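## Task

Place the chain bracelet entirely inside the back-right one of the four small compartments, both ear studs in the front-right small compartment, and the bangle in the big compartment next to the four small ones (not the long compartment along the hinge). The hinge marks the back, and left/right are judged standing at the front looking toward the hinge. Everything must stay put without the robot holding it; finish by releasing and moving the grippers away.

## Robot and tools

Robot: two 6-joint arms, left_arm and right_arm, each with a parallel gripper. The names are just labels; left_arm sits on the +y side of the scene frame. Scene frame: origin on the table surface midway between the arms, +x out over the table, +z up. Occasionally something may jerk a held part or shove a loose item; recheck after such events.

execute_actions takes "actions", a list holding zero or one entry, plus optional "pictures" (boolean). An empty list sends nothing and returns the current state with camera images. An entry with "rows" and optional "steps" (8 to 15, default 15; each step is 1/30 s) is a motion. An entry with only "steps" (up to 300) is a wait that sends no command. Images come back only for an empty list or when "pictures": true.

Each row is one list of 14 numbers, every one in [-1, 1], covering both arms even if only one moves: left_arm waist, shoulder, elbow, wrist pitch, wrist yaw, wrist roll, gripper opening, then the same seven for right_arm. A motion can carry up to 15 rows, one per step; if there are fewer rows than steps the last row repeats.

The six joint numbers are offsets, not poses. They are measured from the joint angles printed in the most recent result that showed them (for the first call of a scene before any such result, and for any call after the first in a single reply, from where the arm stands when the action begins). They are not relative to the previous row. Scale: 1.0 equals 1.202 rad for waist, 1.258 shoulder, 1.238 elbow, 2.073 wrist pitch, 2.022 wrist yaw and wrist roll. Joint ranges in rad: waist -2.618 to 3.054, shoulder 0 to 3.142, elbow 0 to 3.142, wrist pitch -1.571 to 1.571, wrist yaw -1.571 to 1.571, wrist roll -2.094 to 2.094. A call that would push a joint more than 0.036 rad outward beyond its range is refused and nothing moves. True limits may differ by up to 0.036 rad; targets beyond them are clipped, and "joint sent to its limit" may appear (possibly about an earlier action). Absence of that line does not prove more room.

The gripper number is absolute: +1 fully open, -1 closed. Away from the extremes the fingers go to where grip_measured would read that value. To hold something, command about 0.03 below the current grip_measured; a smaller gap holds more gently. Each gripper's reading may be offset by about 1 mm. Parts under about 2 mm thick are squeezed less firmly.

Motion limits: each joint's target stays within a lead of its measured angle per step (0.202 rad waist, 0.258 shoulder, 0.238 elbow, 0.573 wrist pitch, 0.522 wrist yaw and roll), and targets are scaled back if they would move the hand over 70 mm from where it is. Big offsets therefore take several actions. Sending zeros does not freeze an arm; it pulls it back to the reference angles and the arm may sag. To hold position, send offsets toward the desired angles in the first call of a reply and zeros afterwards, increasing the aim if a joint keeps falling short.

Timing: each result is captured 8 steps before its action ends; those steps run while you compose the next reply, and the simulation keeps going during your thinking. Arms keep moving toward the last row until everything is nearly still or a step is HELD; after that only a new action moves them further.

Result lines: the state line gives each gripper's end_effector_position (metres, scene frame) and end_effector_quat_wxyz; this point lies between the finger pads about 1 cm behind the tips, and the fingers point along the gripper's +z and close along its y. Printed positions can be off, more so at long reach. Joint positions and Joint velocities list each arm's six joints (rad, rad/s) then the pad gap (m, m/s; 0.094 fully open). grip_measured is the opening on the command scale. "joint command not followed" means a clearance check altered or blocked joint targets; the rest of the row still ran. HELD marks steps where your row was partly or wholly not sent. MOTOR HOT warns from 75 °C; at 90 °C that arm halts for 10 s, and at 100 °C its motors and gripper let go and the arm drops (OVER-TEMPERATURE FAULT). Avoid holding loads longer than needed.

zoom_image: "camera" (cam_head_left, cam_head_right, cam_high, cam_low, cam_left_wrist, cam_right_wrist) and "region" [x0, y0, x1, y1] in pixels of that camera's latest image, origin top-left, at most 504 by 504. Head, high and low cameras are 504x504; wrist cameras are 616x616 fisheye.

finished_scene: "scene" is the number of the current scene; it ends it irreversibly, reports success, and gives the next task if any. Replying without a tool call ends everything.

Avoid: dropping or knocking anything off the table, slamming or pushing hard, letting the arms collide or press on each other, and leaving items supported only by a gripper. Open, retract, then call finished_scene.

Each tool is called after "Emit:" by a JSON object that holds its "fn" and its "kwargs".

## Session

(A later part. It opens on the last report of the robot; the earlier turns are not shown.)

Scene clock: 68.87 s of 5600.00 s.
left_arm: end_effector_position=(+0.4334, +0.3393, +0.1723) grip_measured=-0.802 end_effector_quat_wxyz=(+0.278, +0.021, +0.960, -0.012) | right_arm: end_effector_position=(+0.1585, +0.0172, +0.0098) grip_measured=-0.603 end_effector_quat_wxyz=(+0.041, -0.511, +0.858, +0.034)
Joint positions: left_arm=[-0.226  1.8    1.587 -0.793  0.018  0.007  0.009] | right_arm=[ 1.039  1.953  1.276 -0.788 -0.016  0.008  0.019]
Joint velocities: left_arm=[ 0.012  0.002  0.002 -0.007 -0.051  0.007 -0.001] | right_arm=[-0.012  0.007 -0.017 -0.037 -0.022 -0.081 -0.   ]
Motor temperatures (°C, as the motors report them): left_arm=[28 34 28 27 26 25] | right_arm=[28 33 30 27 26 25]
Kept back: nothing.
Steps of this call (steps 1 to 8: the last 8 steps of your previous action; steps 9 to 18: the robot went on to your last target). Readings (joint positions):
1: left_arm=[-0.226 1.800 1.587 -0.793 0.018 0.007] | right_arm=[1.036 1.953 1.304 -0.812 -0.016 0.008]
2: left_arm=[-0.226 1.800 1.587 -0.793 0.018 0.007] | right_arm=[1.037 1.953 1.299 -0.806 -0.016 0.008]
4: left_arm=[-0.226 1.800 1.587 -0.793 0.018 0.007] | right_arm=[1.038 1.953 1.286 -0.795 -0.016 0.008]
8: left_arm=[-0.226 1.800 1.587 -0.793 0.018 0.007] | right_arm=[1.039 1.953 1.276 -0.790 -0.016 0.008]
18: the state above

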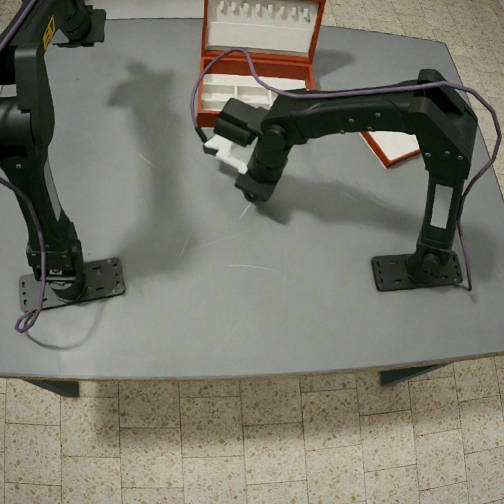

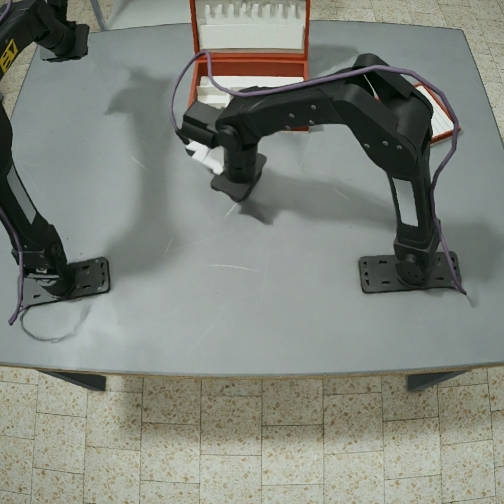

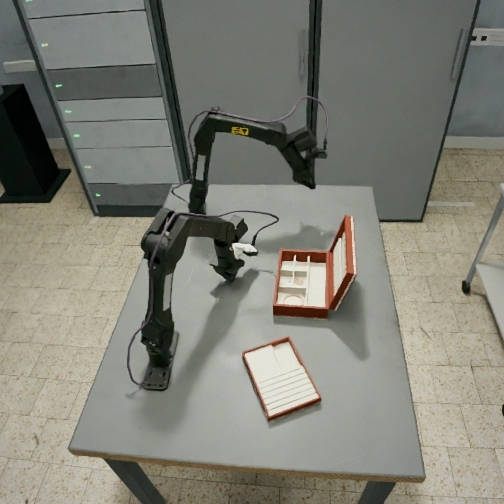

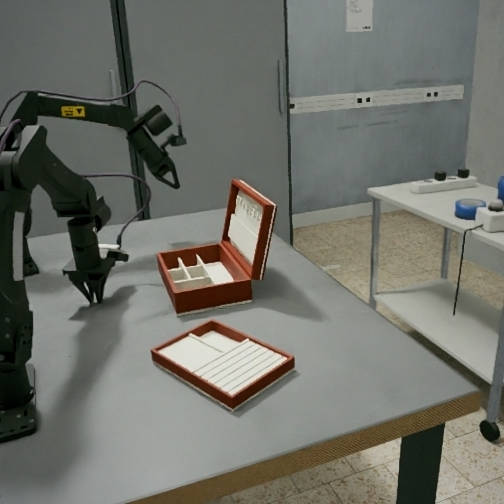

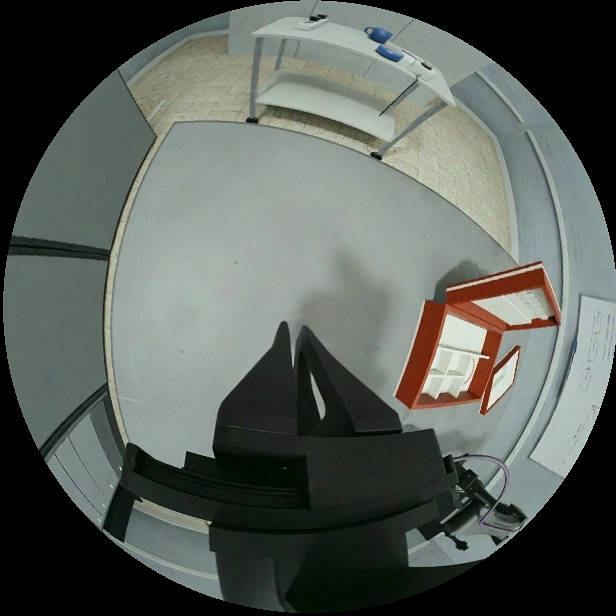

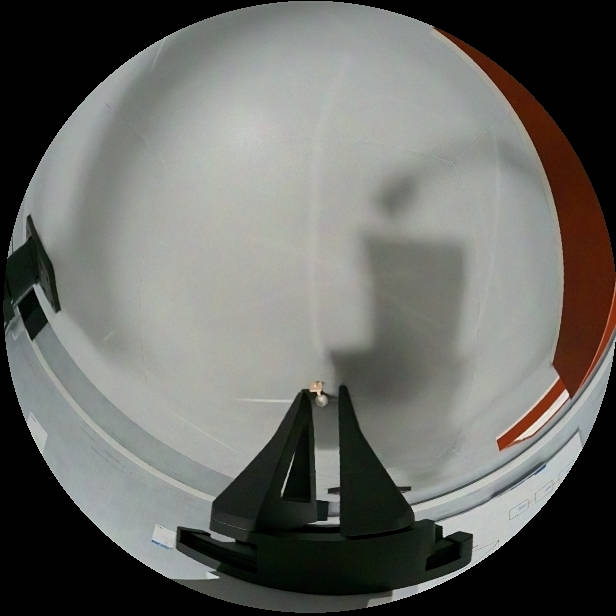

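Close.

Emit:
{"fn": "execute_actions", "kwargs": {"actions": [{"rows":[[0,-0.008,0,0,0,0,-0.8,0,-0.008,0,0,0,0,-0.66],[0,-0.008,0,0,0,0,-0.8,0,-0.008,0,0,0,0,-0.71],[0,-0.008,0,0,0,0,-0.8,0,-0.008,0,0,0,0,-0.75],[0,-0.008,0,0,0,0,-0.8,0,-0.008,0,0,0,0,-0.79],[0,-0.008,0,0,0,0,-0.8,0,-0.008,0,0,0,0,-0.82],[0,-0.008,0,0,0,0,-0.8,0,-0.008,0,0,0,0,-0.85],[0,-0.008,0,0,0,0,-0.8,0,-0.008,0,0,0,0,-0.87],[0,-0.008,0,0,0,0,-0.8,0,-0.008,0,0,0,0,-0.89]],"steps":12}]}}

Emit:
{"fn": "execute_actions", "kwargs": {"actions": [{"steps":12}], "pictures": true}}

Emit:
{"fn": "zoom_image", "kwargs": {"camera": "cam_right_wrist", "region": [240,280,400,440]}}

Scene clock: 69.53 s of 5600.00 s.
left_arm: end_effector_position=(+0.4334, +0.3393, +0.1723) grip_measured=-0.802 end_effector_quat_wxyz=(+0.278, +0.021, +0.960, -0.012) | right_arm: end_effector_position=(+0.1585, +0.0172, +0.0098) grip_measured=-0.770 end_effector_quat_wxyz=(+0.041, -0.511, +0.858, +0.034)
Joint positions: left_arm=[-0.226  1.8    1.587 -0.793  0.018  0.007  0.009] | right_arm=[ 1.039  1.953  1.276 -0.788 -0.016  0.008  0.011]
Joint velocities: left_arm=[-0.002 -0.012  0.007 -0.007 -0.022  0.051  0.   ] | right_arm=[-0.002 -0.002 -0.017  0.051 -0.051 -0.037 -0.034]
Motor temperatures (°C, as the motors report them): left_arm=[28 34 28 27 26 25] | right_arm=[28 33 30 27 26 25]
Steps of this call (steps 1 to 15: the robot went on to your last target; step 16: nothing new was sent; steps 17 to 20: the first 4 steps of this action). Readings (joint positions):
17: left_arm=[-0.226 1.800 1.587 -0.793 0.018 0.007] | right_arm=[1.039 1.953 1.276 -0.788 -0.016 0.008]
18: left_arm=[-0.226 1.800 1.587 -0.793 0.018 0.007] | right_arm=[1.039 1.953 1.276 -0.788 -0.016 0.008]
20: the state above

Scene clock: 69.93 s of 5600.00 s.
left_arm: end_effector_position=(+0.4334, +0.3393, +0.1723) grip_measured=-0.802 end_effector_quat_wxyz=(+0.278, +0.021, +0.960, -0.012) | right_arm: end_effector_position=(+0.1585, +0.0172, +0.0098) grip_measured=-0.886 end_effector_quat_wxyz=(+0.041, -0.511, +0.858, +0.034)
Joint positions: left_arm=[-0.226  1.8    1.587 -0.793  0.018  0.007  0.009] | right_arm=[ 1.039  1.953  1.276 -0.788 -0.016  0.008  0.005]
Joint velocities: left_arm=[-0.012  0.007  0.002 -0.037  0.066 -0.125 -0.001] | right_arm=[-0.002 -0.017 -0.007  0.007 -0.007  0.037 -0.   ]
Motor temperatures (°C, as the motors report them): left_arm=[28 34 28 27 26 25] | right_arm=[28 33 30 27 26 25]
Kept back: nothing.
Steps of this call (steps 1 to 8: the last 8 steps of your previous action; steps 9 to 12: the robot went on to your last target). Readings (joint positions):
1: left_arm=[-0.226 1.800 1.587 -0.793 0.018 0.007] | right_arm=[1.039 1.953 1.276 -0.788 -0.016 0.008]
2: left_arm=[-0.226 1.800 1.587 -0.793 0.018 0.007] | right_arm=[1.039 1.953 1.276 -0.788 -0.016 0.008]
4: left_arm=[-0.226 1.800 1.587 -0.793 0.018 0.007] | right_arm=[1.039 1.953 1.276 -0.788 -0.016 0.008]
8: left_arm=[-0.226 1.800 1.587 -0.793 0.018 0.007] | right_arm=[1.039 1.953 1.276 -0.788 -0.016 0.008]
12: the state above

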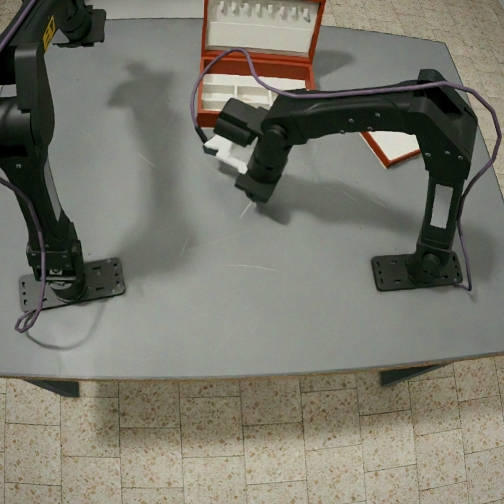

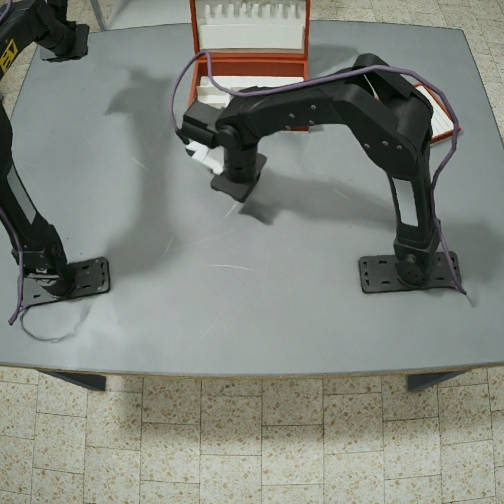

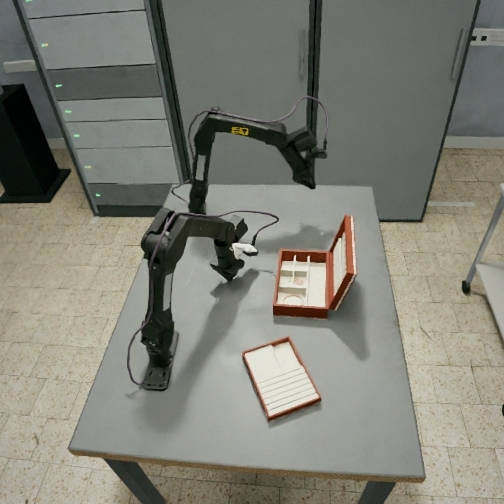

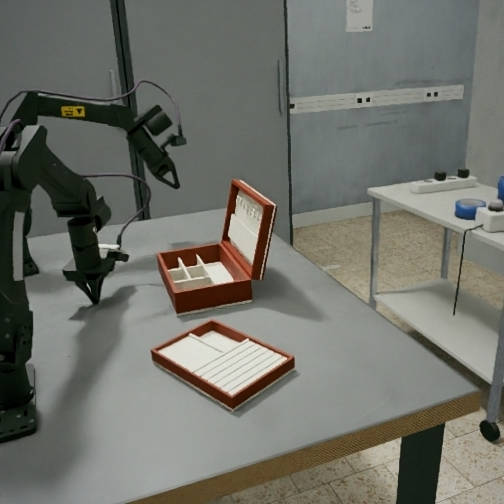

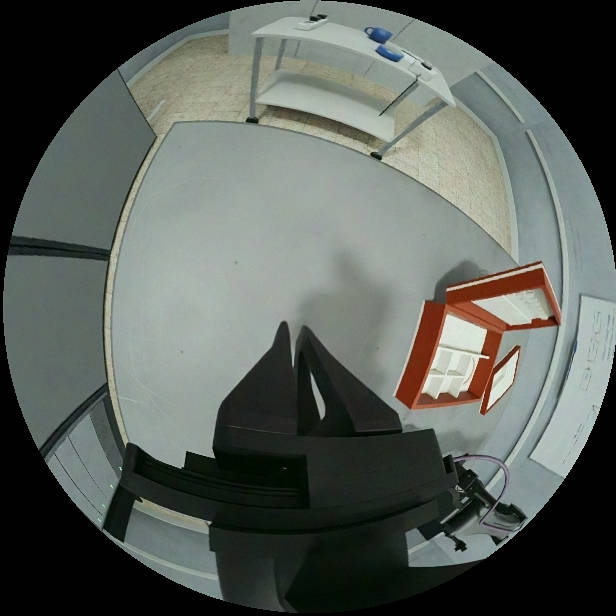

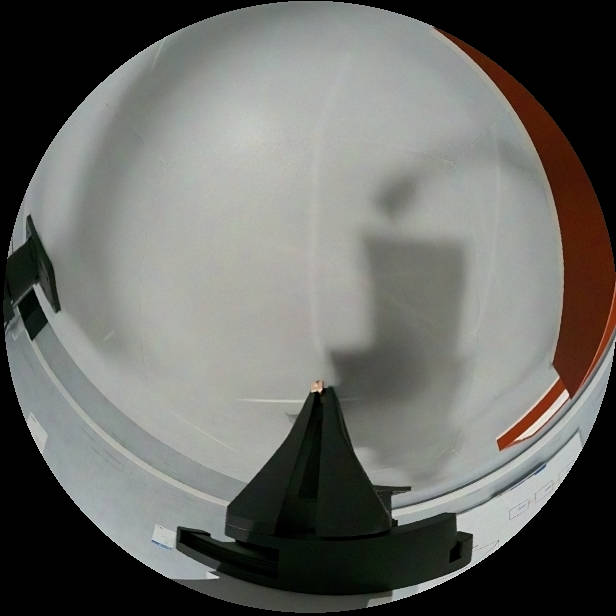

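Region (240, 280, 400, 440) of cam_right_wrist's 616x616 image, scaled by 3.150, with more detail than that image has.

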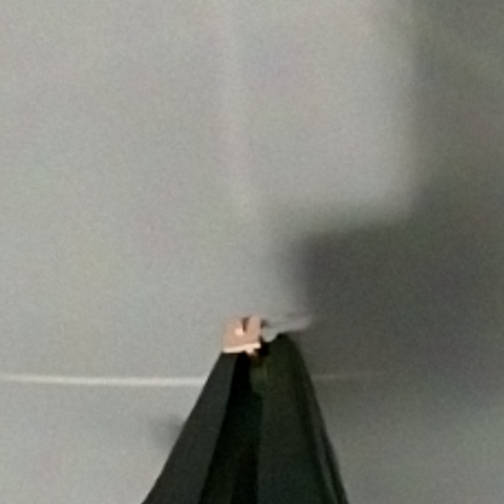

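Emit:
{"fn": "execute_actions", "kwargs": {"actions": [{"rows":[[0,-0.008,0,0,0,0,-0.8,0,-0.008,0,0,0,0,-0.915],[0,-0.008,0,0,0,0,-0.8,0,-0.008,0,0,0,0,-0.915],[0,-0.008,0,0,0,0,-0.8,0,-0.008,0,0,0,0,-0.915],[0,-0.008,0,0,0,0,-0.8,0,-0.008,0,0,0,0,-0.915],[0,-0.008,0,0,0,0,-0.8,0,-0.008,0.03,0,0,0,-0.915],[0,-0.008,0,0,0,0,-0.8,0,-0.008,0.06,-0.01,0,0,-0.915],[0,-0.008,0,0,0,0,-0.8,0,-0.008,0.10,-0.02,0,0,-0.915],[0,-0.008,0,0,0,0,-0.8,-0.01,-0.008,0.14,-0.03,0,0,-0.915],[0,-0.008,0,0,0,0,-0.8,-0.02,-0.008,0.18,-0.04,0,0,-0.915],[0,-0.008,0,0,0,0,-0.8,-0.03,-0.008,0.22,-0.05,0,0,-0.915],[0,-0.008,0,0,0,0,-0.8,-0.045,-0.008,0.26,-0.054,0,0,-0.915],[0,-0.008,0,0,0,0,-0.8,-0.06,-0.008,0.30,-0.054,0,0,-0.915],[0,-0.008,0,0,0,0,-0.8,-0.08,-0.008,0.33,-0.054,0,0,-0.915],[0,-0.008,0,0,0,0,-0.8,-0.10,-0.008,0.36,-0.054,0,0,-0.915],[0,-0.008,0,0,0,0,-0.8,-0.12,-0.008,0.38,-0.054,0,0,-0.915]],"steps":15}]}}

Emit:
{"fn": "execute_actions", "kwargs": {"actions": [{"steps":18}]}}

Emit:
{"fn": "execute_actions", "kwargs": {"actions": [{"rows":[[0,-0.008,0,0,0,0,-0.8,-0.015,0,0.02,0,0,0,-0.915],[0,-0.008,0,0,0,0,-0.8,-0.03,0.01,0.03,0,0,0,-0.915],[0,-0.008,0,0,0,0,-0.8,-0.05,0.02,0.04,0,0,0,-0.915],[0,-0.008,0,0,0,0,-0.8,-0.07,0.03,0.05,0,0,0,-0.915],[0,-0.008,0,0,0,0,-0.8,-0.09,0.04,0.06,0,0,0,-0.915],[0,-0.008,0,0,0,0,-0.8,-0.11,0.05,0.07,0,0,0,-0.915],[0,-0.008,0,0,0,0,-0.8,-0.13,0.06,0.08,0,0,0,-0.915],[0,-0.008,0,0,0,0,-0.8,-0.15,0.075,0.09,0,0,0,-0.915],[0,-0.008,0,0,0,0,-0.8,-0.165,0.09,0.10,0,0,0,-0.915],[0,-0.008,0,0,0,0,-0.8,-0.18,0.10,0.11,0,0,0,-0.915],[0,-0.008,0,0,0,0,-0.8,-0.188,0.11,0.118,0,0,0,-0.915],[0,-0.008,0,0,0,0,-0.8,-0.188,0.12,0.118,0,0,0,-0.915],[0,-0.008,0,0,0,0,-0.8,-0.188,0.128,0.118,0,0,0,-0.915]],"steps":15}]}}

Emit:
{"fn": "execute_actions", "kwargs": {"actions": [{"steps":18}], "pictures": true}}

Scene clock: 71.63 s of 5600.00 s.
left_arm: end_effector_position=(+0.4334, +0.3393, +0.1723) grip_measured=-0.802 end_effector_quat_wxyz=(+0.278, +0.021, +0.960, -0.012) | right_arm: end_effector_position=(+0.1599, +0.0199, +0.0149) grip_measured=-0.908 end_effector_quat_wxyz=(+0.041, -0.511, +0.858, +0.034)
Joint positions: left_arm=[-0.226  1.8    1.587 -0.793  0.018  0.007  0.009] | right_arm=[ 1.039  1.956  1.302 -0.811 -0.016  0.008  0.004]
Joint velocities: left_arm=[ 0.002 -0.007 -0.012 -0.022 -0.037 -0.022  0.001] | right_arm=[ 0.002  0.09   0.667 -0.491 -0.066  0.007 -0.001]
Motor temperatures (°C, as the motors report them): left_arm=[28 34 28 27 26 25] | right_arm=[28 33 30 27 26 25]
Steps of this call (steps 1 to 15: the robot went on to your last target; steps 16 to 44: nothing new was sent; steps 45 to 51: the first 7 steps of this action). Readings (joint positions):
45: left_arm=[-0.226 1.800 1.587 -0.793 0.018 0.007] | right_arm=[1.039 1.953 1.276 -0.788 -0.016 0.008]
46: left_arm=[-0.226 1.800 1.587 -0.793 0.018 0.007] | right_arm=[1.039 1.953 1.276 -0.788 -0.016 0.008]
48: left_arm=[-0.226 1.800 1.587 -0.793 0.018 0.007] | right_arm=[1.039 1.953 1.276 -0.788 -0.016 0.008]
51: the state above

Scene clock: 72.23 s of 5600.00 s.
left_arm: end_effector_position=(+0.4334, +0.3393, +0.1723) grip_measured=-0.802 end_effector_quat_wxyz=(+0.278, +0.021, +0.960, -0.012) | right_arm: end_effector_position=(+0.2725, +0.0747, +0.1536) grip_measured=-0.908 end_effector_quat_wxyz=(+0.210, -0.433, +0.869, +0.114)
Joint positions: left_arm=[-0.226  1.8    1.587 -0.793  0.018  0.007  0.009] | right_arm=[ 0.887  1.941  1.738 -0.886 -0.014  0.008  0.004]
Joint velocities: left_arm=[-0.002 -0.007 -0.027 -0.051 -0.037 -0.051 -0.   ] | right_arm=[ 0.032  0.012 -0.002 -0.037 -0.095 -0.037 -0.   ]
Motor temperatures (°C, as the motors report them): left_arm=[28 34 28 27 26 25] | right_arm=[28 33 30 27 26 25]
Kept back: nothing.
Steps of this call (steps 1 to 8: the last 8 steps of your previous action; steps 9 to 18: the robot went on to your last target). Readings (joint positions):
1: left_arm=[-0.226 1.800 1.587 -0.793 0.018 0.007] | right_arm=[1.039 1.959 1.333 -0.830 -0.016 0.008]
2: left_arm=[-0.226 1.800 1.587 -0.793 0.018 0.007] | right_arm=[1.037 1.961 1.374 -0.846 -0.017 0.008]
4: left_arm=[-0.226 1.800 1.587 -0.793 0.018 0.007] | right_arm=[1.026 1.962 1.475 -0.870 -0.018 0.008]
8: left_arm=[-0.226 1.800 1.587 -0.793 0.018 0.007] | right_arm=[0.958 1.961 1.677 -0.874 -0.021 0.008]
18: the state above

Scene clock: 72.47 s of 5600.00 s.
left_arm: end_effector_position=(+0.4334, +0.3393, +0.1723) grip_measured=-0.802 end_effector_quat_wxyz=(+0.278, +0.021, +0.960, -0.012) | right_arm: end_effector_position=(+0.3131, +0.0573, +0.1531) grip_measured=-0.908 end_effector_quat_wxyz=(+0.216, -0.394, +0.886, +0.108)
Joint positions: left_arm=[-0.226  1.8    1.587 -0.793  0.018  0.007  0.009] | right_arm=[ 0.798  1.984  1.791 -0.89  -0.02   0.008  0.004]
Joint velocities: left_arm=[-0.017  0.002  0.007  0.022 -0.037  0.007 -0.   ] | right_arm=[-0.764  0.359  0.379  0.022  0.007  0.007 -0.   ]
Motor temperatures (°C, as the motors report them): left_arm=[28 34 28 27 26 25] | right_arm=[28 33 30 27 26 25]
Steps of this call (steps 1 to 7: the first 7 steps of this action). Readings (joint positions):
1: left_arm=[-0.226 1.800 1.587 -0.793 0.018 0.007] | right_arm=[0.887 1.941 1.738 -0.886 -0.014 0.008]
2: left_arm=[-0.226 1.800 1.587 -0.793 0.018 0.007] | right_arm=[0.885 1.941 1.738 -0.886 -0.014 0.008]
4: left_arm=[-0.226 1.800 1.587 -0.793 0.018 0.007] | right_arm=[0.865 1.951 1.751 -0.891 -0.018 0.008]
7: the state above

Scene clock: 73.07 s of 5600.00 s.
left_arm: end_effector_position=(+0.4334, +0.3393, +0.1723) grip_measured=-0.802 end_effector_quat_wxyz=(+0.278, +0.021, +0.960, -0.012) | right_arm: end_effector_position=(+0.3760, +0.0170, +0.1153) grip_measured=-0.908 end_effector_quat_wxyz=(+0.198, -0.332, +0.919, +0.078)
Joint positions: left_arm=[-0.226  1.8    1.587 -0.793  0.018  0.007  0.009] | right_arm=[ 0.656  2.111  1.855 -0.887 -0.01   0.008  0.004]
Joint velocities: left_arm=[-0.007 -0.007 -0.007  0.007 -0.007 -0.007 -0.002] | right_arm=[-0.007 -0.017 -0.002 -0.022  0.022  0.022 -0.   ]
Motor temperatures (°C, as the motors report them): left_arm=[28 34 29 27 26 25] | right_arm=[28 33 31 27 26 25]
Kept back: nothing.
Steps of this call (steps 1 to 8: the last 8 steps of your previous action; steps 9 to 18: the robot went on to your last target). Readings (joint positions):
1: left_arm=[-0.226 1.800 1.587 -0.793 0.018 0.007] | right_arm=[0.769 1.997 1.805 -0.890 -0.020 0.008]
2: left_arm=[-0.226 1.800 1.587 -0.793 0.018 0.007] | right_arm=[0.740 2.013 1.818 -0.889 -0.020 0.008]
4: left_arm=[-0.226 1.800 1.587 -0.793 0.018 0.007] | right_arm=[0.687 2.045 1.843 -0.888 -0.019 0.008]
8: left_arm=[-0.226 1.800 1.587 -0.793 0.018 0.007] | right_arm=[0.640 2.095 1.855 -0.886 -0.010 0.008]
18: the state above

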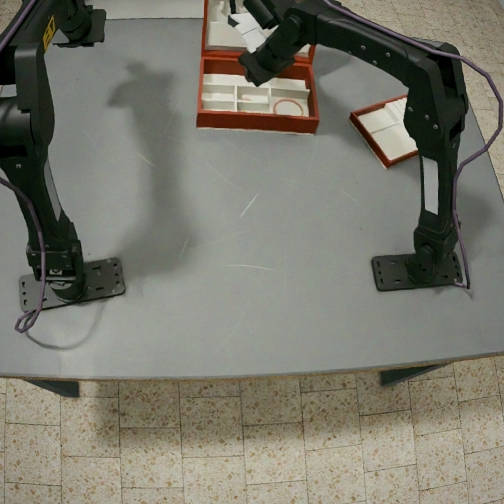

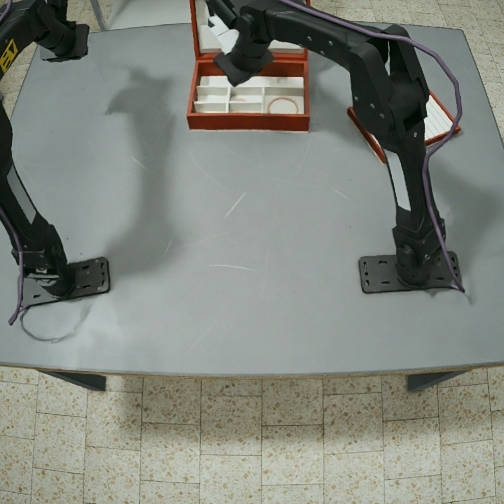

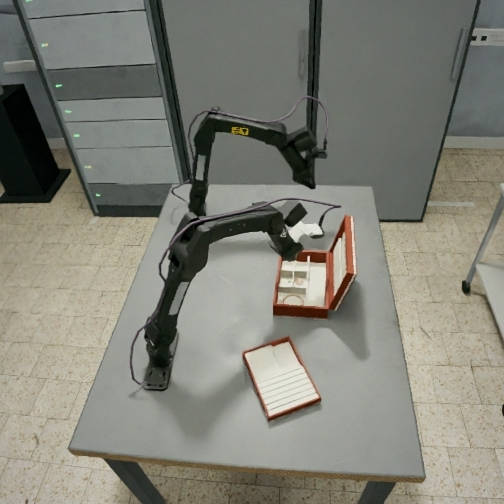

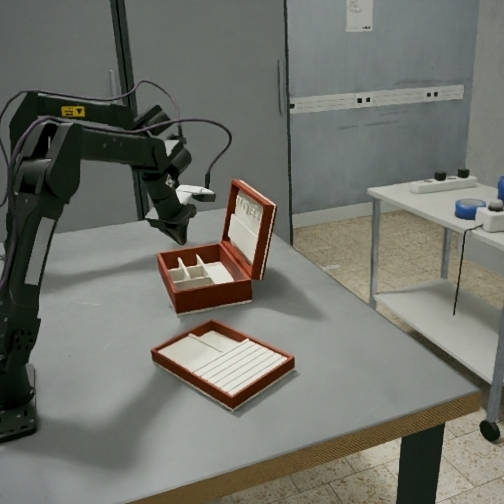

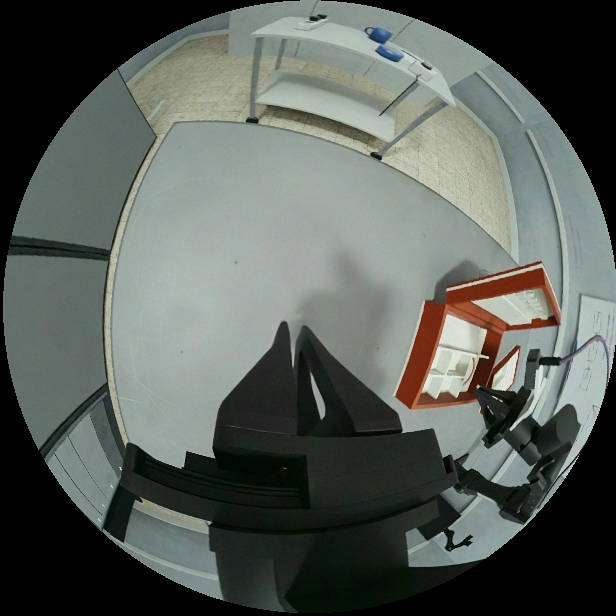

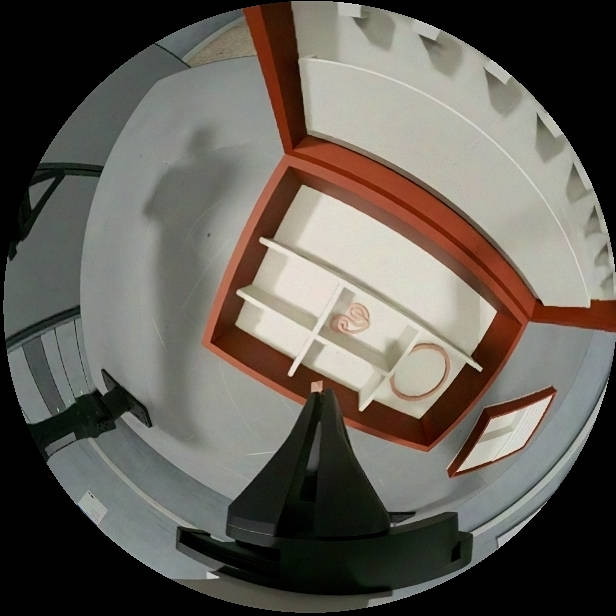

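Emit:
{"fn": "execute_actions", "kwargs": {"actions": [{"rows":[[0,-0.008,0,0,0,0,-0.8,0,-0.008,-0.015,0.004,0,0,-0.915],[0,-0.008,0,0,0,0,-0.8,0,-0.008,-0.03,0.01,0,0,-0.915],[0,-0.008,0,0,0,0,-0.8,0,-0.008,-0.045,0.017,0,0,-0.915],[0,-0.008,0,0,0,0,-0.8,0,-0.008,-0.06,0.024,0,0,-0.915],[0,-0.008,0,0,0,0,-0.8,0,-0.008,-0.075,0.031,0,0,-0.915],[0,-0.008,0,0,0,0,-0.8,0,-0.008,-0.09,0.038,0,0,-0.915],[0,-0.008,0,0,0,0,-0.8,0,-0.008,-0.105,0.046,0,0,-0.915],[0,-0.008,0,0,0,0,-0.8,0,-0.008,-0.12,0.054,0,0,-0.915],[0,-0.008,0,0,0,0,-0.8,0,-0.008,-0.135,0.062,0,0,-0.915],[0,-0.008,0,0,0,0,-0.8,0,-0.008,-0.15,0.07,0,0,-0.915],[0,-0.008,0,0,0,0,-0.8,0,-0.008,-0.16,0.08,0,0,-0.915]],"steps":13}]}}

Emit:
{"fn": "execute_actions", "kwargs": {"actions": [{"steps":18}], "pictures": true}}

Emit:
{"fn": "zoom_image", "kwargs": {"camera": "cam_high", "region": [245,200,365,330]}}

Scene clock: 74.10 s of 5600.00 s.
left_arm: end_effector_position=(+0.4334, +0.3393, +0.1723) grip_measured=-0.802 end_effector_quat_wxyz=(+0.278, +0.021, +0.960, -0.012) | right_arm: end_effector_position=(+0.3734, +0.0149, +0.1041) grip_measured=-0.908 end_effector_quat_wxyz=(+0.192, -0.332, +0.920, +0.076)
Joint positions: left_arm=[-0.226  1.8    1.587 -0.793  0.018  0.007  0.009] | right_arm=[ 0.656  2.109  1.814 -0.858 -0.01   0.008  0.004]
Joint velocities: left_arm=[ 0.002  0.017  0.002  0.007  0.022 -0.007 -0.   ] | right_arm=[-0.007  0.002 -0.491  0.256 -0.007  0.037 -0.001]
Motor temperatures (°C, as the motors report them): left_arm=[28 34 29 27 26 25] | right_arm=[28 34 31 27 26 25]
Steps of this call (steps 1 to 15: the robot went on to your last target; steps 16 to 26: nothing new was sent; steps 27 to 31: the first 5 steps of this action). Readings (joint positions):
27: left_arm=[-0.226 1.800 1.587 -0.793 0.018 0.007] | right_arm=[0.656 2.111 1.855 -0.887 -0.010 0.008]
28: left_arm=[-0.226 1.800 1.587 -0.793 0.018 0.007] | right_arm=[0.656 2.111 1.851 -0.883 -0.010 0.008]
30: left_arm=[-0.226 1.800 1.587 -0.793 0.018 0.007] | right_arm=[0.656 2.109 1.830 -0.867 -0.010 0.008]
31: the state above

Scene clock: 74.70 s of 5600.00 s.
left_arm: end_effector_position=(+0.4334, +0.3393, +0.1723) grip_measured=-0.802 end_effector_quat_wxyz=(+0.278, +0.021, +0.960, -0.012) | right_arm: end_effector_position=(+0.3639, +0.0069, +0.0631) grip_measured=-0.908 end_effector_quat_wxyz=(+0.177, -0.333, +0.923, +0.071)
Joint positions: left_arm=[-0.226  1.8    1.587 -0.793  0.018  0.007  0.009] | right_arm=[ 0.656  2.109  1.662 -0.74  -0.01   0.008  0.004]
Joint velocities: left_arm=[-0.002 -0.017  0.017  0.022 -0.007  0.037 -0.   ] | right_arm=[-0.007 -0.007  0.007  0.168  0.007  0.037 -0.   ]
Motor temperatures (°C, as the motors report them): left_arm=[28 34 29 27 26 25] | right_arm=[28 34 31 28 26 25]
Kept back: nothing.
Steps of this call (steps 1 to 8: the last 8 steps of your previous action; steps 9 to 18: the robot went on to your last target). Readings (joint positions):
1: left_arm=[-0.226 1.800 1.587 -0.793 0.018 0.007] | right_arm=[0.656 2.109 1.794 -0.849 -0.010 0.008]
2: left_arm=[-0.226 1.800 1.587 -0.793 0.018 0.007] | right_arm=[0.656 2.109 1.773 -0.839 -0.010 0.008]
4: left_arm=[-0.226 1.800 1.587 -0.793 0.018 0.007] | right_arm=[0.656 2.109 1.731 -0.820 -0.010 0.008]
8: left_arm=[-0.226 1.800 1.587 -0.793 0.018 0.007] | right_arm=[0.656 2.109 1.668 -0.781 -0.010 0.008]
18: the state above

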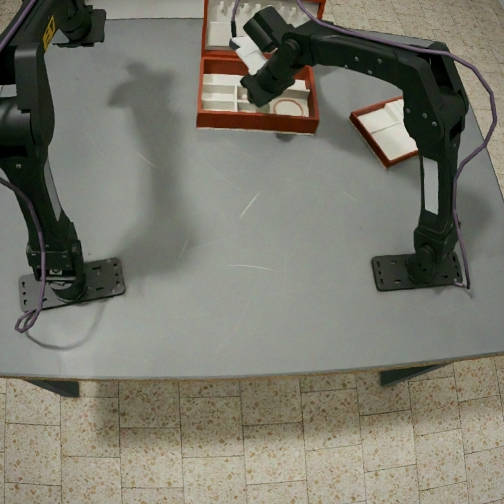

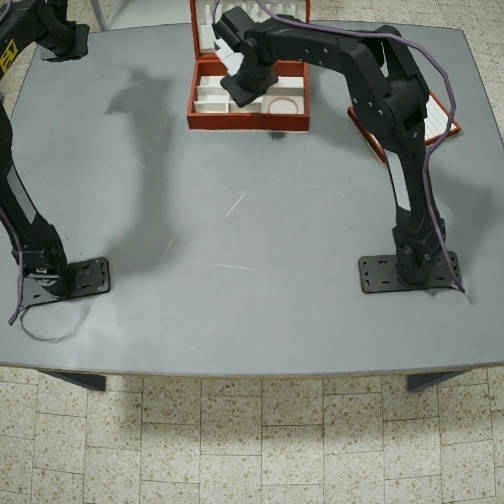

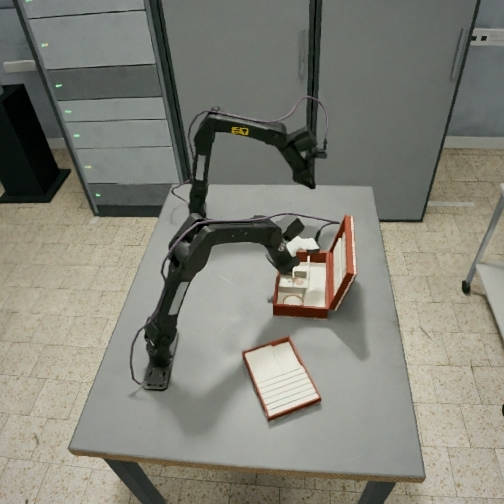

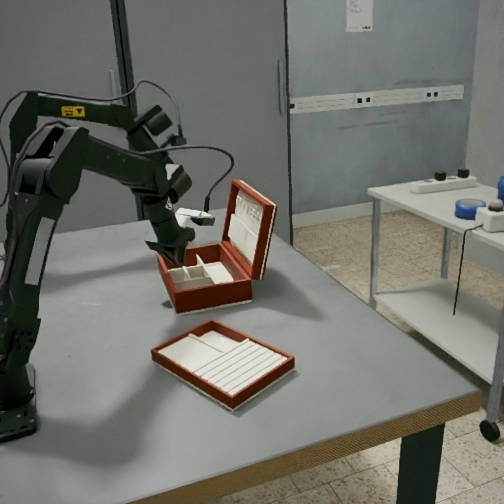

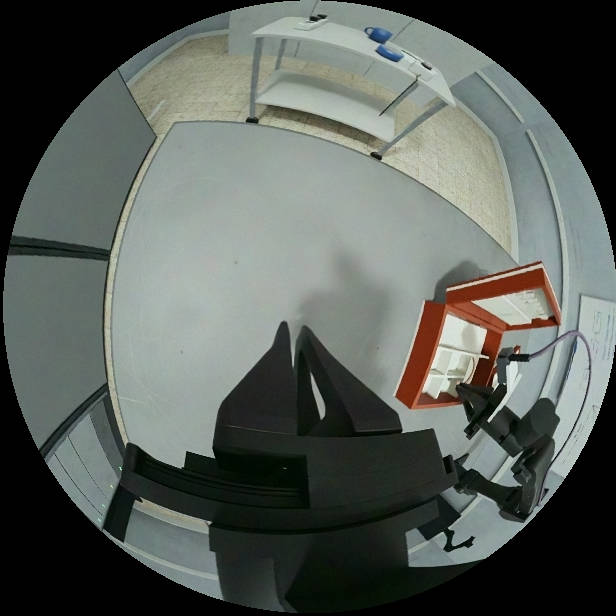

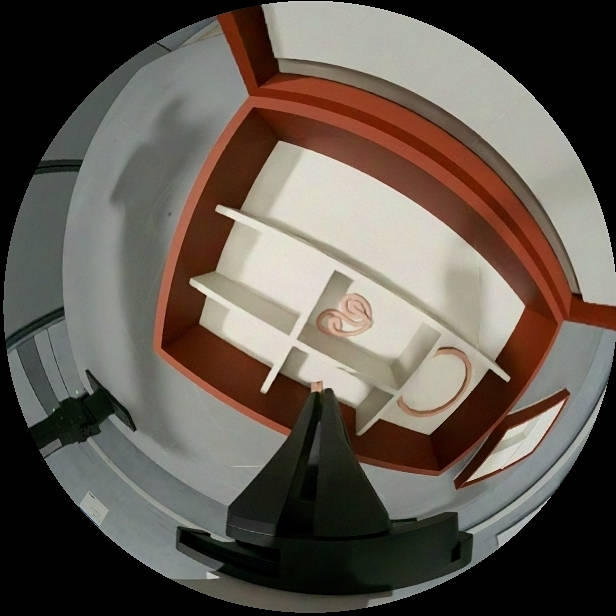

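Region (245, 200, 365, 330) of cam_high's 504x504 image, scaled by 3.877, with more detail than that image has; it fills the left 465 columns of this view, and the rest is white.

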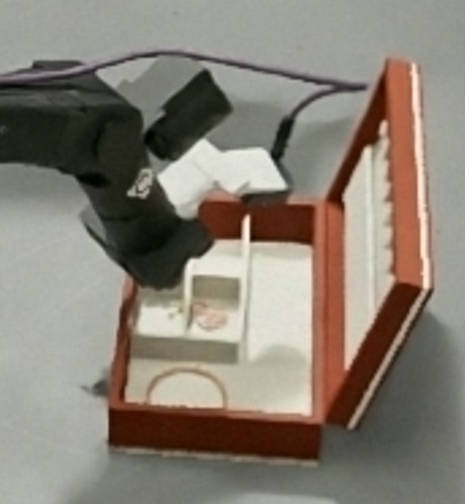

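Over the front compartment; lower, release.

Emit:
{"fn": "execute_actions", "kwargs": {"actions": [{"rows":[[0,-0.008,0,0,0,0,-0.8,0,-0.008,-0.015,0.015,0,0,-0.915],[0,-0.008,0,0,0,0,-0.8,0,-0.008,-0.03,0.025,0,0,-0.915],[0,-0.008,0,0,0,0,-0.8,0,-0.008,-0.045,0.035,0,0,-0.915],[0,-0.008,0,0,0,0,-0.8,0,-0.008,-0.06,0.045,0,0,-0.915],[0,-0.008,0,0,0,0,-0.8,0,-0.008,-0.075,0.055,0,0,-0.915],[0,-0.008,0,0,0,0,-0.8,0,-0.008,-0.085,0.062,0,0,-0.915]],"steps":10}]}}

Emit:
{"fn": "execute_actions", "kwargs": {"actions": [{"steps":16}]}}

Emit:
{"fn": "execute_actions", "kwargs": {"actions": [{"rows":[[0,-0.008,0,0,0,0,-0.8,0,-0.008,0,0,0,0,-0.86],[0,-0.008,0,0,0,0,-0.8,0,-0.008,0,0,0,0,-0.8]],"steps":9}]}}

Emit:
{"fn": "execute_actions", "kwargs": {"actions": [{"steps":10}], "pictures": true}}

Scene clock: 75.23 s of 5600.00 s.
left_arm: end_effector_position=(+0.4334, +0.3393, +0.1723) grip_measured=-0.802 end_effector_quat_wxyz=(+0.278, +0.021, +0.960, -0.012) | right_arm: end_effector_position=(+0.3653, +0.0081, +0.0629) grip_measured=-0.908 end_effector_quat_wxyz=(+0.182, -0.333, +0.922, +0.072)
Joint positions: left_arm=[-0.226  1.8    1.587 -0.793  0.018  0.007  0.009] | right_arm=[ 0.656  2.109  1.658 -0.726 -0.01   0.008  0.004]
Joint velocities: left_arm=[-0.022  0.007 -0.002 -0.022 -0.022  0.095 -0.001] | right_arm=[-0.002 -0.022 -0.154  0.139  0.007 -0.022  0.001]
Motor temperatures (°C, as the motors report them): left_arm=[28 34 29 28 26 25] | right_arm=[28 34 31 28 26 25]
Steps of this call (steps 1 to 14: the robot went on to your last target; steps 15 to 16: the first 2 steps of this action). Readings (joint positions):
15: left_arm=[-0.226 1.800 1.587 -0.793 0.018 0.007] | right_arm=[0.656 2.109 1.662 -0.734 -0.010 0.008]
16: the state above

Scene clock: 75.77 s of 5600.00 s.
left_arm: end_effector_position=(+0.4334, +0.3393, +0.1723) grip_measured=-0.802 end_effector_quat_wxyz=(+0.278, +0.021, +0.960, -0.012) | right_arm: end_effector_position=(+0.3625, +0.0053, +0.0417) grip_measured=-0.909 end_effector_quat_wxyz=(+0.186, -0.333, +0.922, +0.073)
Joint positions: left_arm=[-0.226  1.8    1.587 -0.793  0.018  0.007  0.009] | right_arm=[ 0.656  2.109  1.567 -0.627 -0.009  0.008  0.004]
Joint velocities: left_arm=[-0.017  0.017 -0.007  0.022 -0.037 -0.051 -0.001] | right_arm=[ 0.002 -0.002 -0.017  0.007 -0.007  0.022 -0.001]
Motor temperatures (°C, as the motors report them): left_arm=[28 34 29 28 26 25] | right_arm=[28 34 31 28 26 25]
Kept back: nothing.
Steps of this call (steps 1 to 8: the last 8 steps of your previous action; steps 9 to 16: the robot went on to your last target). Readings (joint positions):
1: left_arm=[-0.226 1.800 1.587 -0.793 0.018 0.007] | right_arm=[0.656 2.109 1.649 -0.714 -0.010 0.008]
2: left_arm=[-0.226 1.800 1.587 -0.793 0.018 0.007] | right_arm=[0.656 2.109 1.637 -0.699 -0.010 0.008]
4: left_arm=[-0.226 1.800 1.587 -0.793 0.018 0.007] | right_arm=[0.656 2.109 1.602 -0.670 -0.010 0.008]
8: left_arm=[-0.226 1.800 1.587 -0.793 0.018 0.007] | right_arm=[0.656 2.109 1.567 -0.645 -0.009 0.008]
16: the state above

Scene clock: 75.80 s of 5600.00 s.
left_arm: end_effector_position=(+0.4334, +0.3393, +0.1723) grip_measured=-0.802 end_effector_quat_wxyz=(+0.278, +0.021, +0.960, -0.012) | right_arm: end_effector_position=(+0.3625, +0.0053, +0.0417) grip_measured=-0.876 end_effector_quat_wxyz=(+0.186, -0.333, +0.922, +0.073)
Joint positions: left_arm=[-0.226  1.8    1.587 -0.793  0.018  0.007  0.009] | right_arm=[ 0.656  2.109  1.567 -0.627 -0.009  0.008  0.006]
Joint velocities: left_arm=[-0.022  0.007 -0.007 -0.051  0.051  0.022 -0.001] | right_arm=[ 0.012 -0.012  0.017  0.007 -0.022 -0.007  0.028]
Motor temperatures (°C, as the motors report them): left_arm=[28 34 29 28 26 25] | right_arm=[28 34 31 28 26 25]
Steps of this call (step 1: the first step of this action). Readings (joint positions):
1: the state above

Scene clock: 76.13 s of 5600.00 s.
left_arm: end_effector_position=(+0.4334, +0.3393, +0.1723) grip_measured=-0.802 end_effector_quat_wxyz=(+0.278, +0.021, +0.960, -0.012) | right_arm: end_effector_position=(+0.3625, +0.0053, +0.0417) grip_measured=-0.803 end_effector_quat_wxyz=(+0.186, -0.333, +0.922, +0.073)
Joint positions: left_arm=[-0.226  1.8    1.587 -0.793  0.018  0.007  0.009] | right_arm=[ 0.656  2.109  1.567 -0.627 -0.009  0.008  0.009]
Joint velocities: left_arm=[-0.002  0.017  0.017 -0.022 -0.037  0.037 -0.001] | right_arm=[ 0.002 -0.002 -0.012  0.051 -0.037 -0.007 -0.001]
Motor temperatures (°C, as the motors report them): left_arm=[28 34 29 28 26 25] | right_arm=[28 34 31 28 26 25]
Kept back: nothing.
Steps of this call (steps 1 to 8: the last 8 steps of your previous action; steps 9 to 10: the robot went on to your last target). Readings (joint positions):
1: left_arm=[-0.226 1.800 1.587 -0.793 0.018 0.007] | right_arm=[0.656 2.109 1.567 -0.627 -0.009 0.008]
2: left_arm=[-0.226 1.800 1.587 -0.793 0.018 0.007] | right_arm=[0.656 2.109 1.567 -0.627 -0.009 0.008]
4: left_arm=[-0.226 1.800 1.587 -0.793 0.018 0.007] | right_arm=[0.656 2.109 1.567 -0.627 -0.009 0.008]
8: left_arm=[-0.226 1.800 1.587 -0.793 0.018 0.007] | right_arm=[0.656 2.109 1.567 -0.627 -0.009 0.008]
10: the state above

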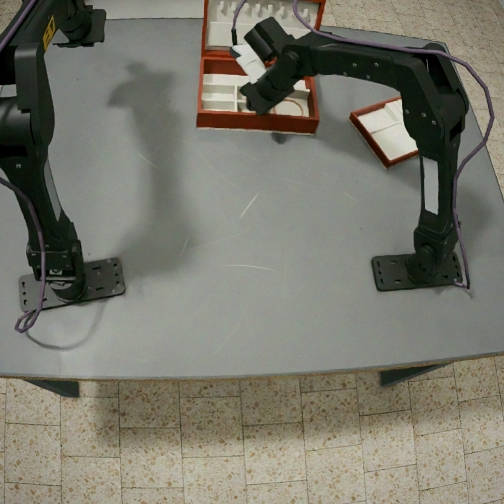

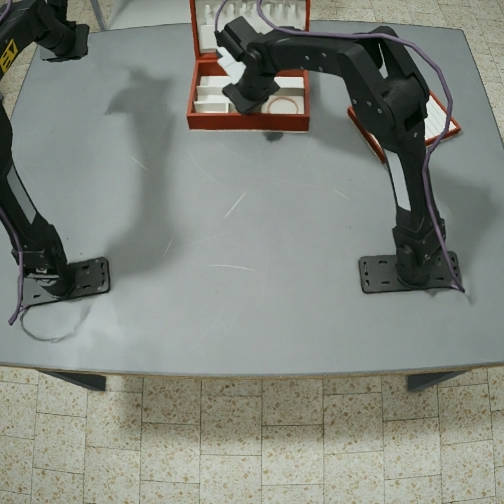

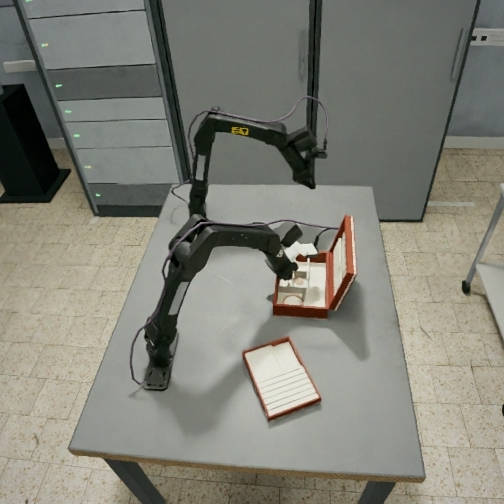

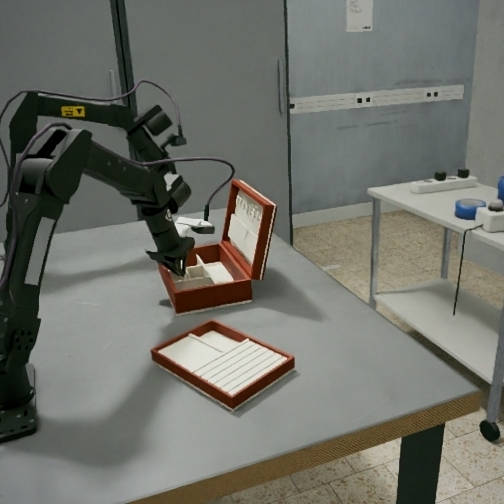

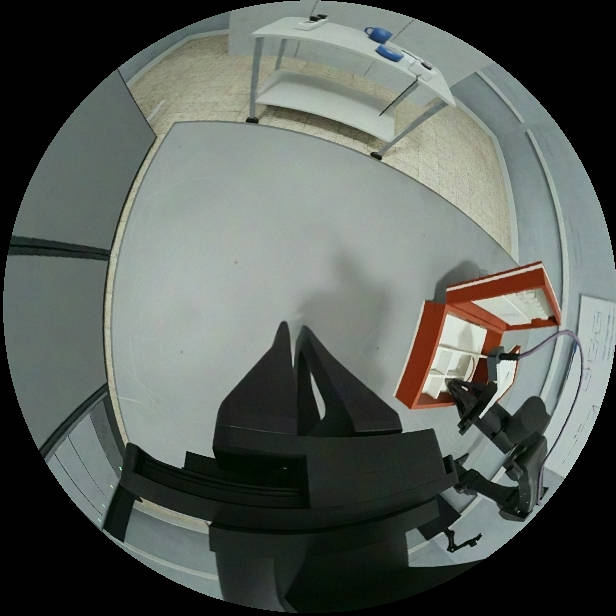

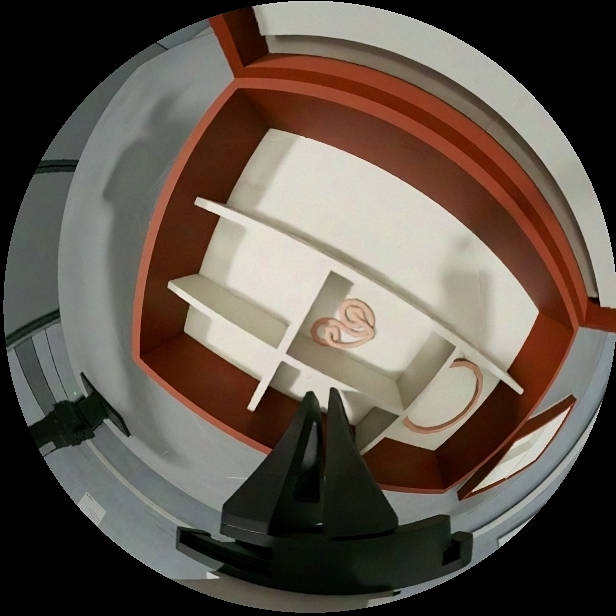

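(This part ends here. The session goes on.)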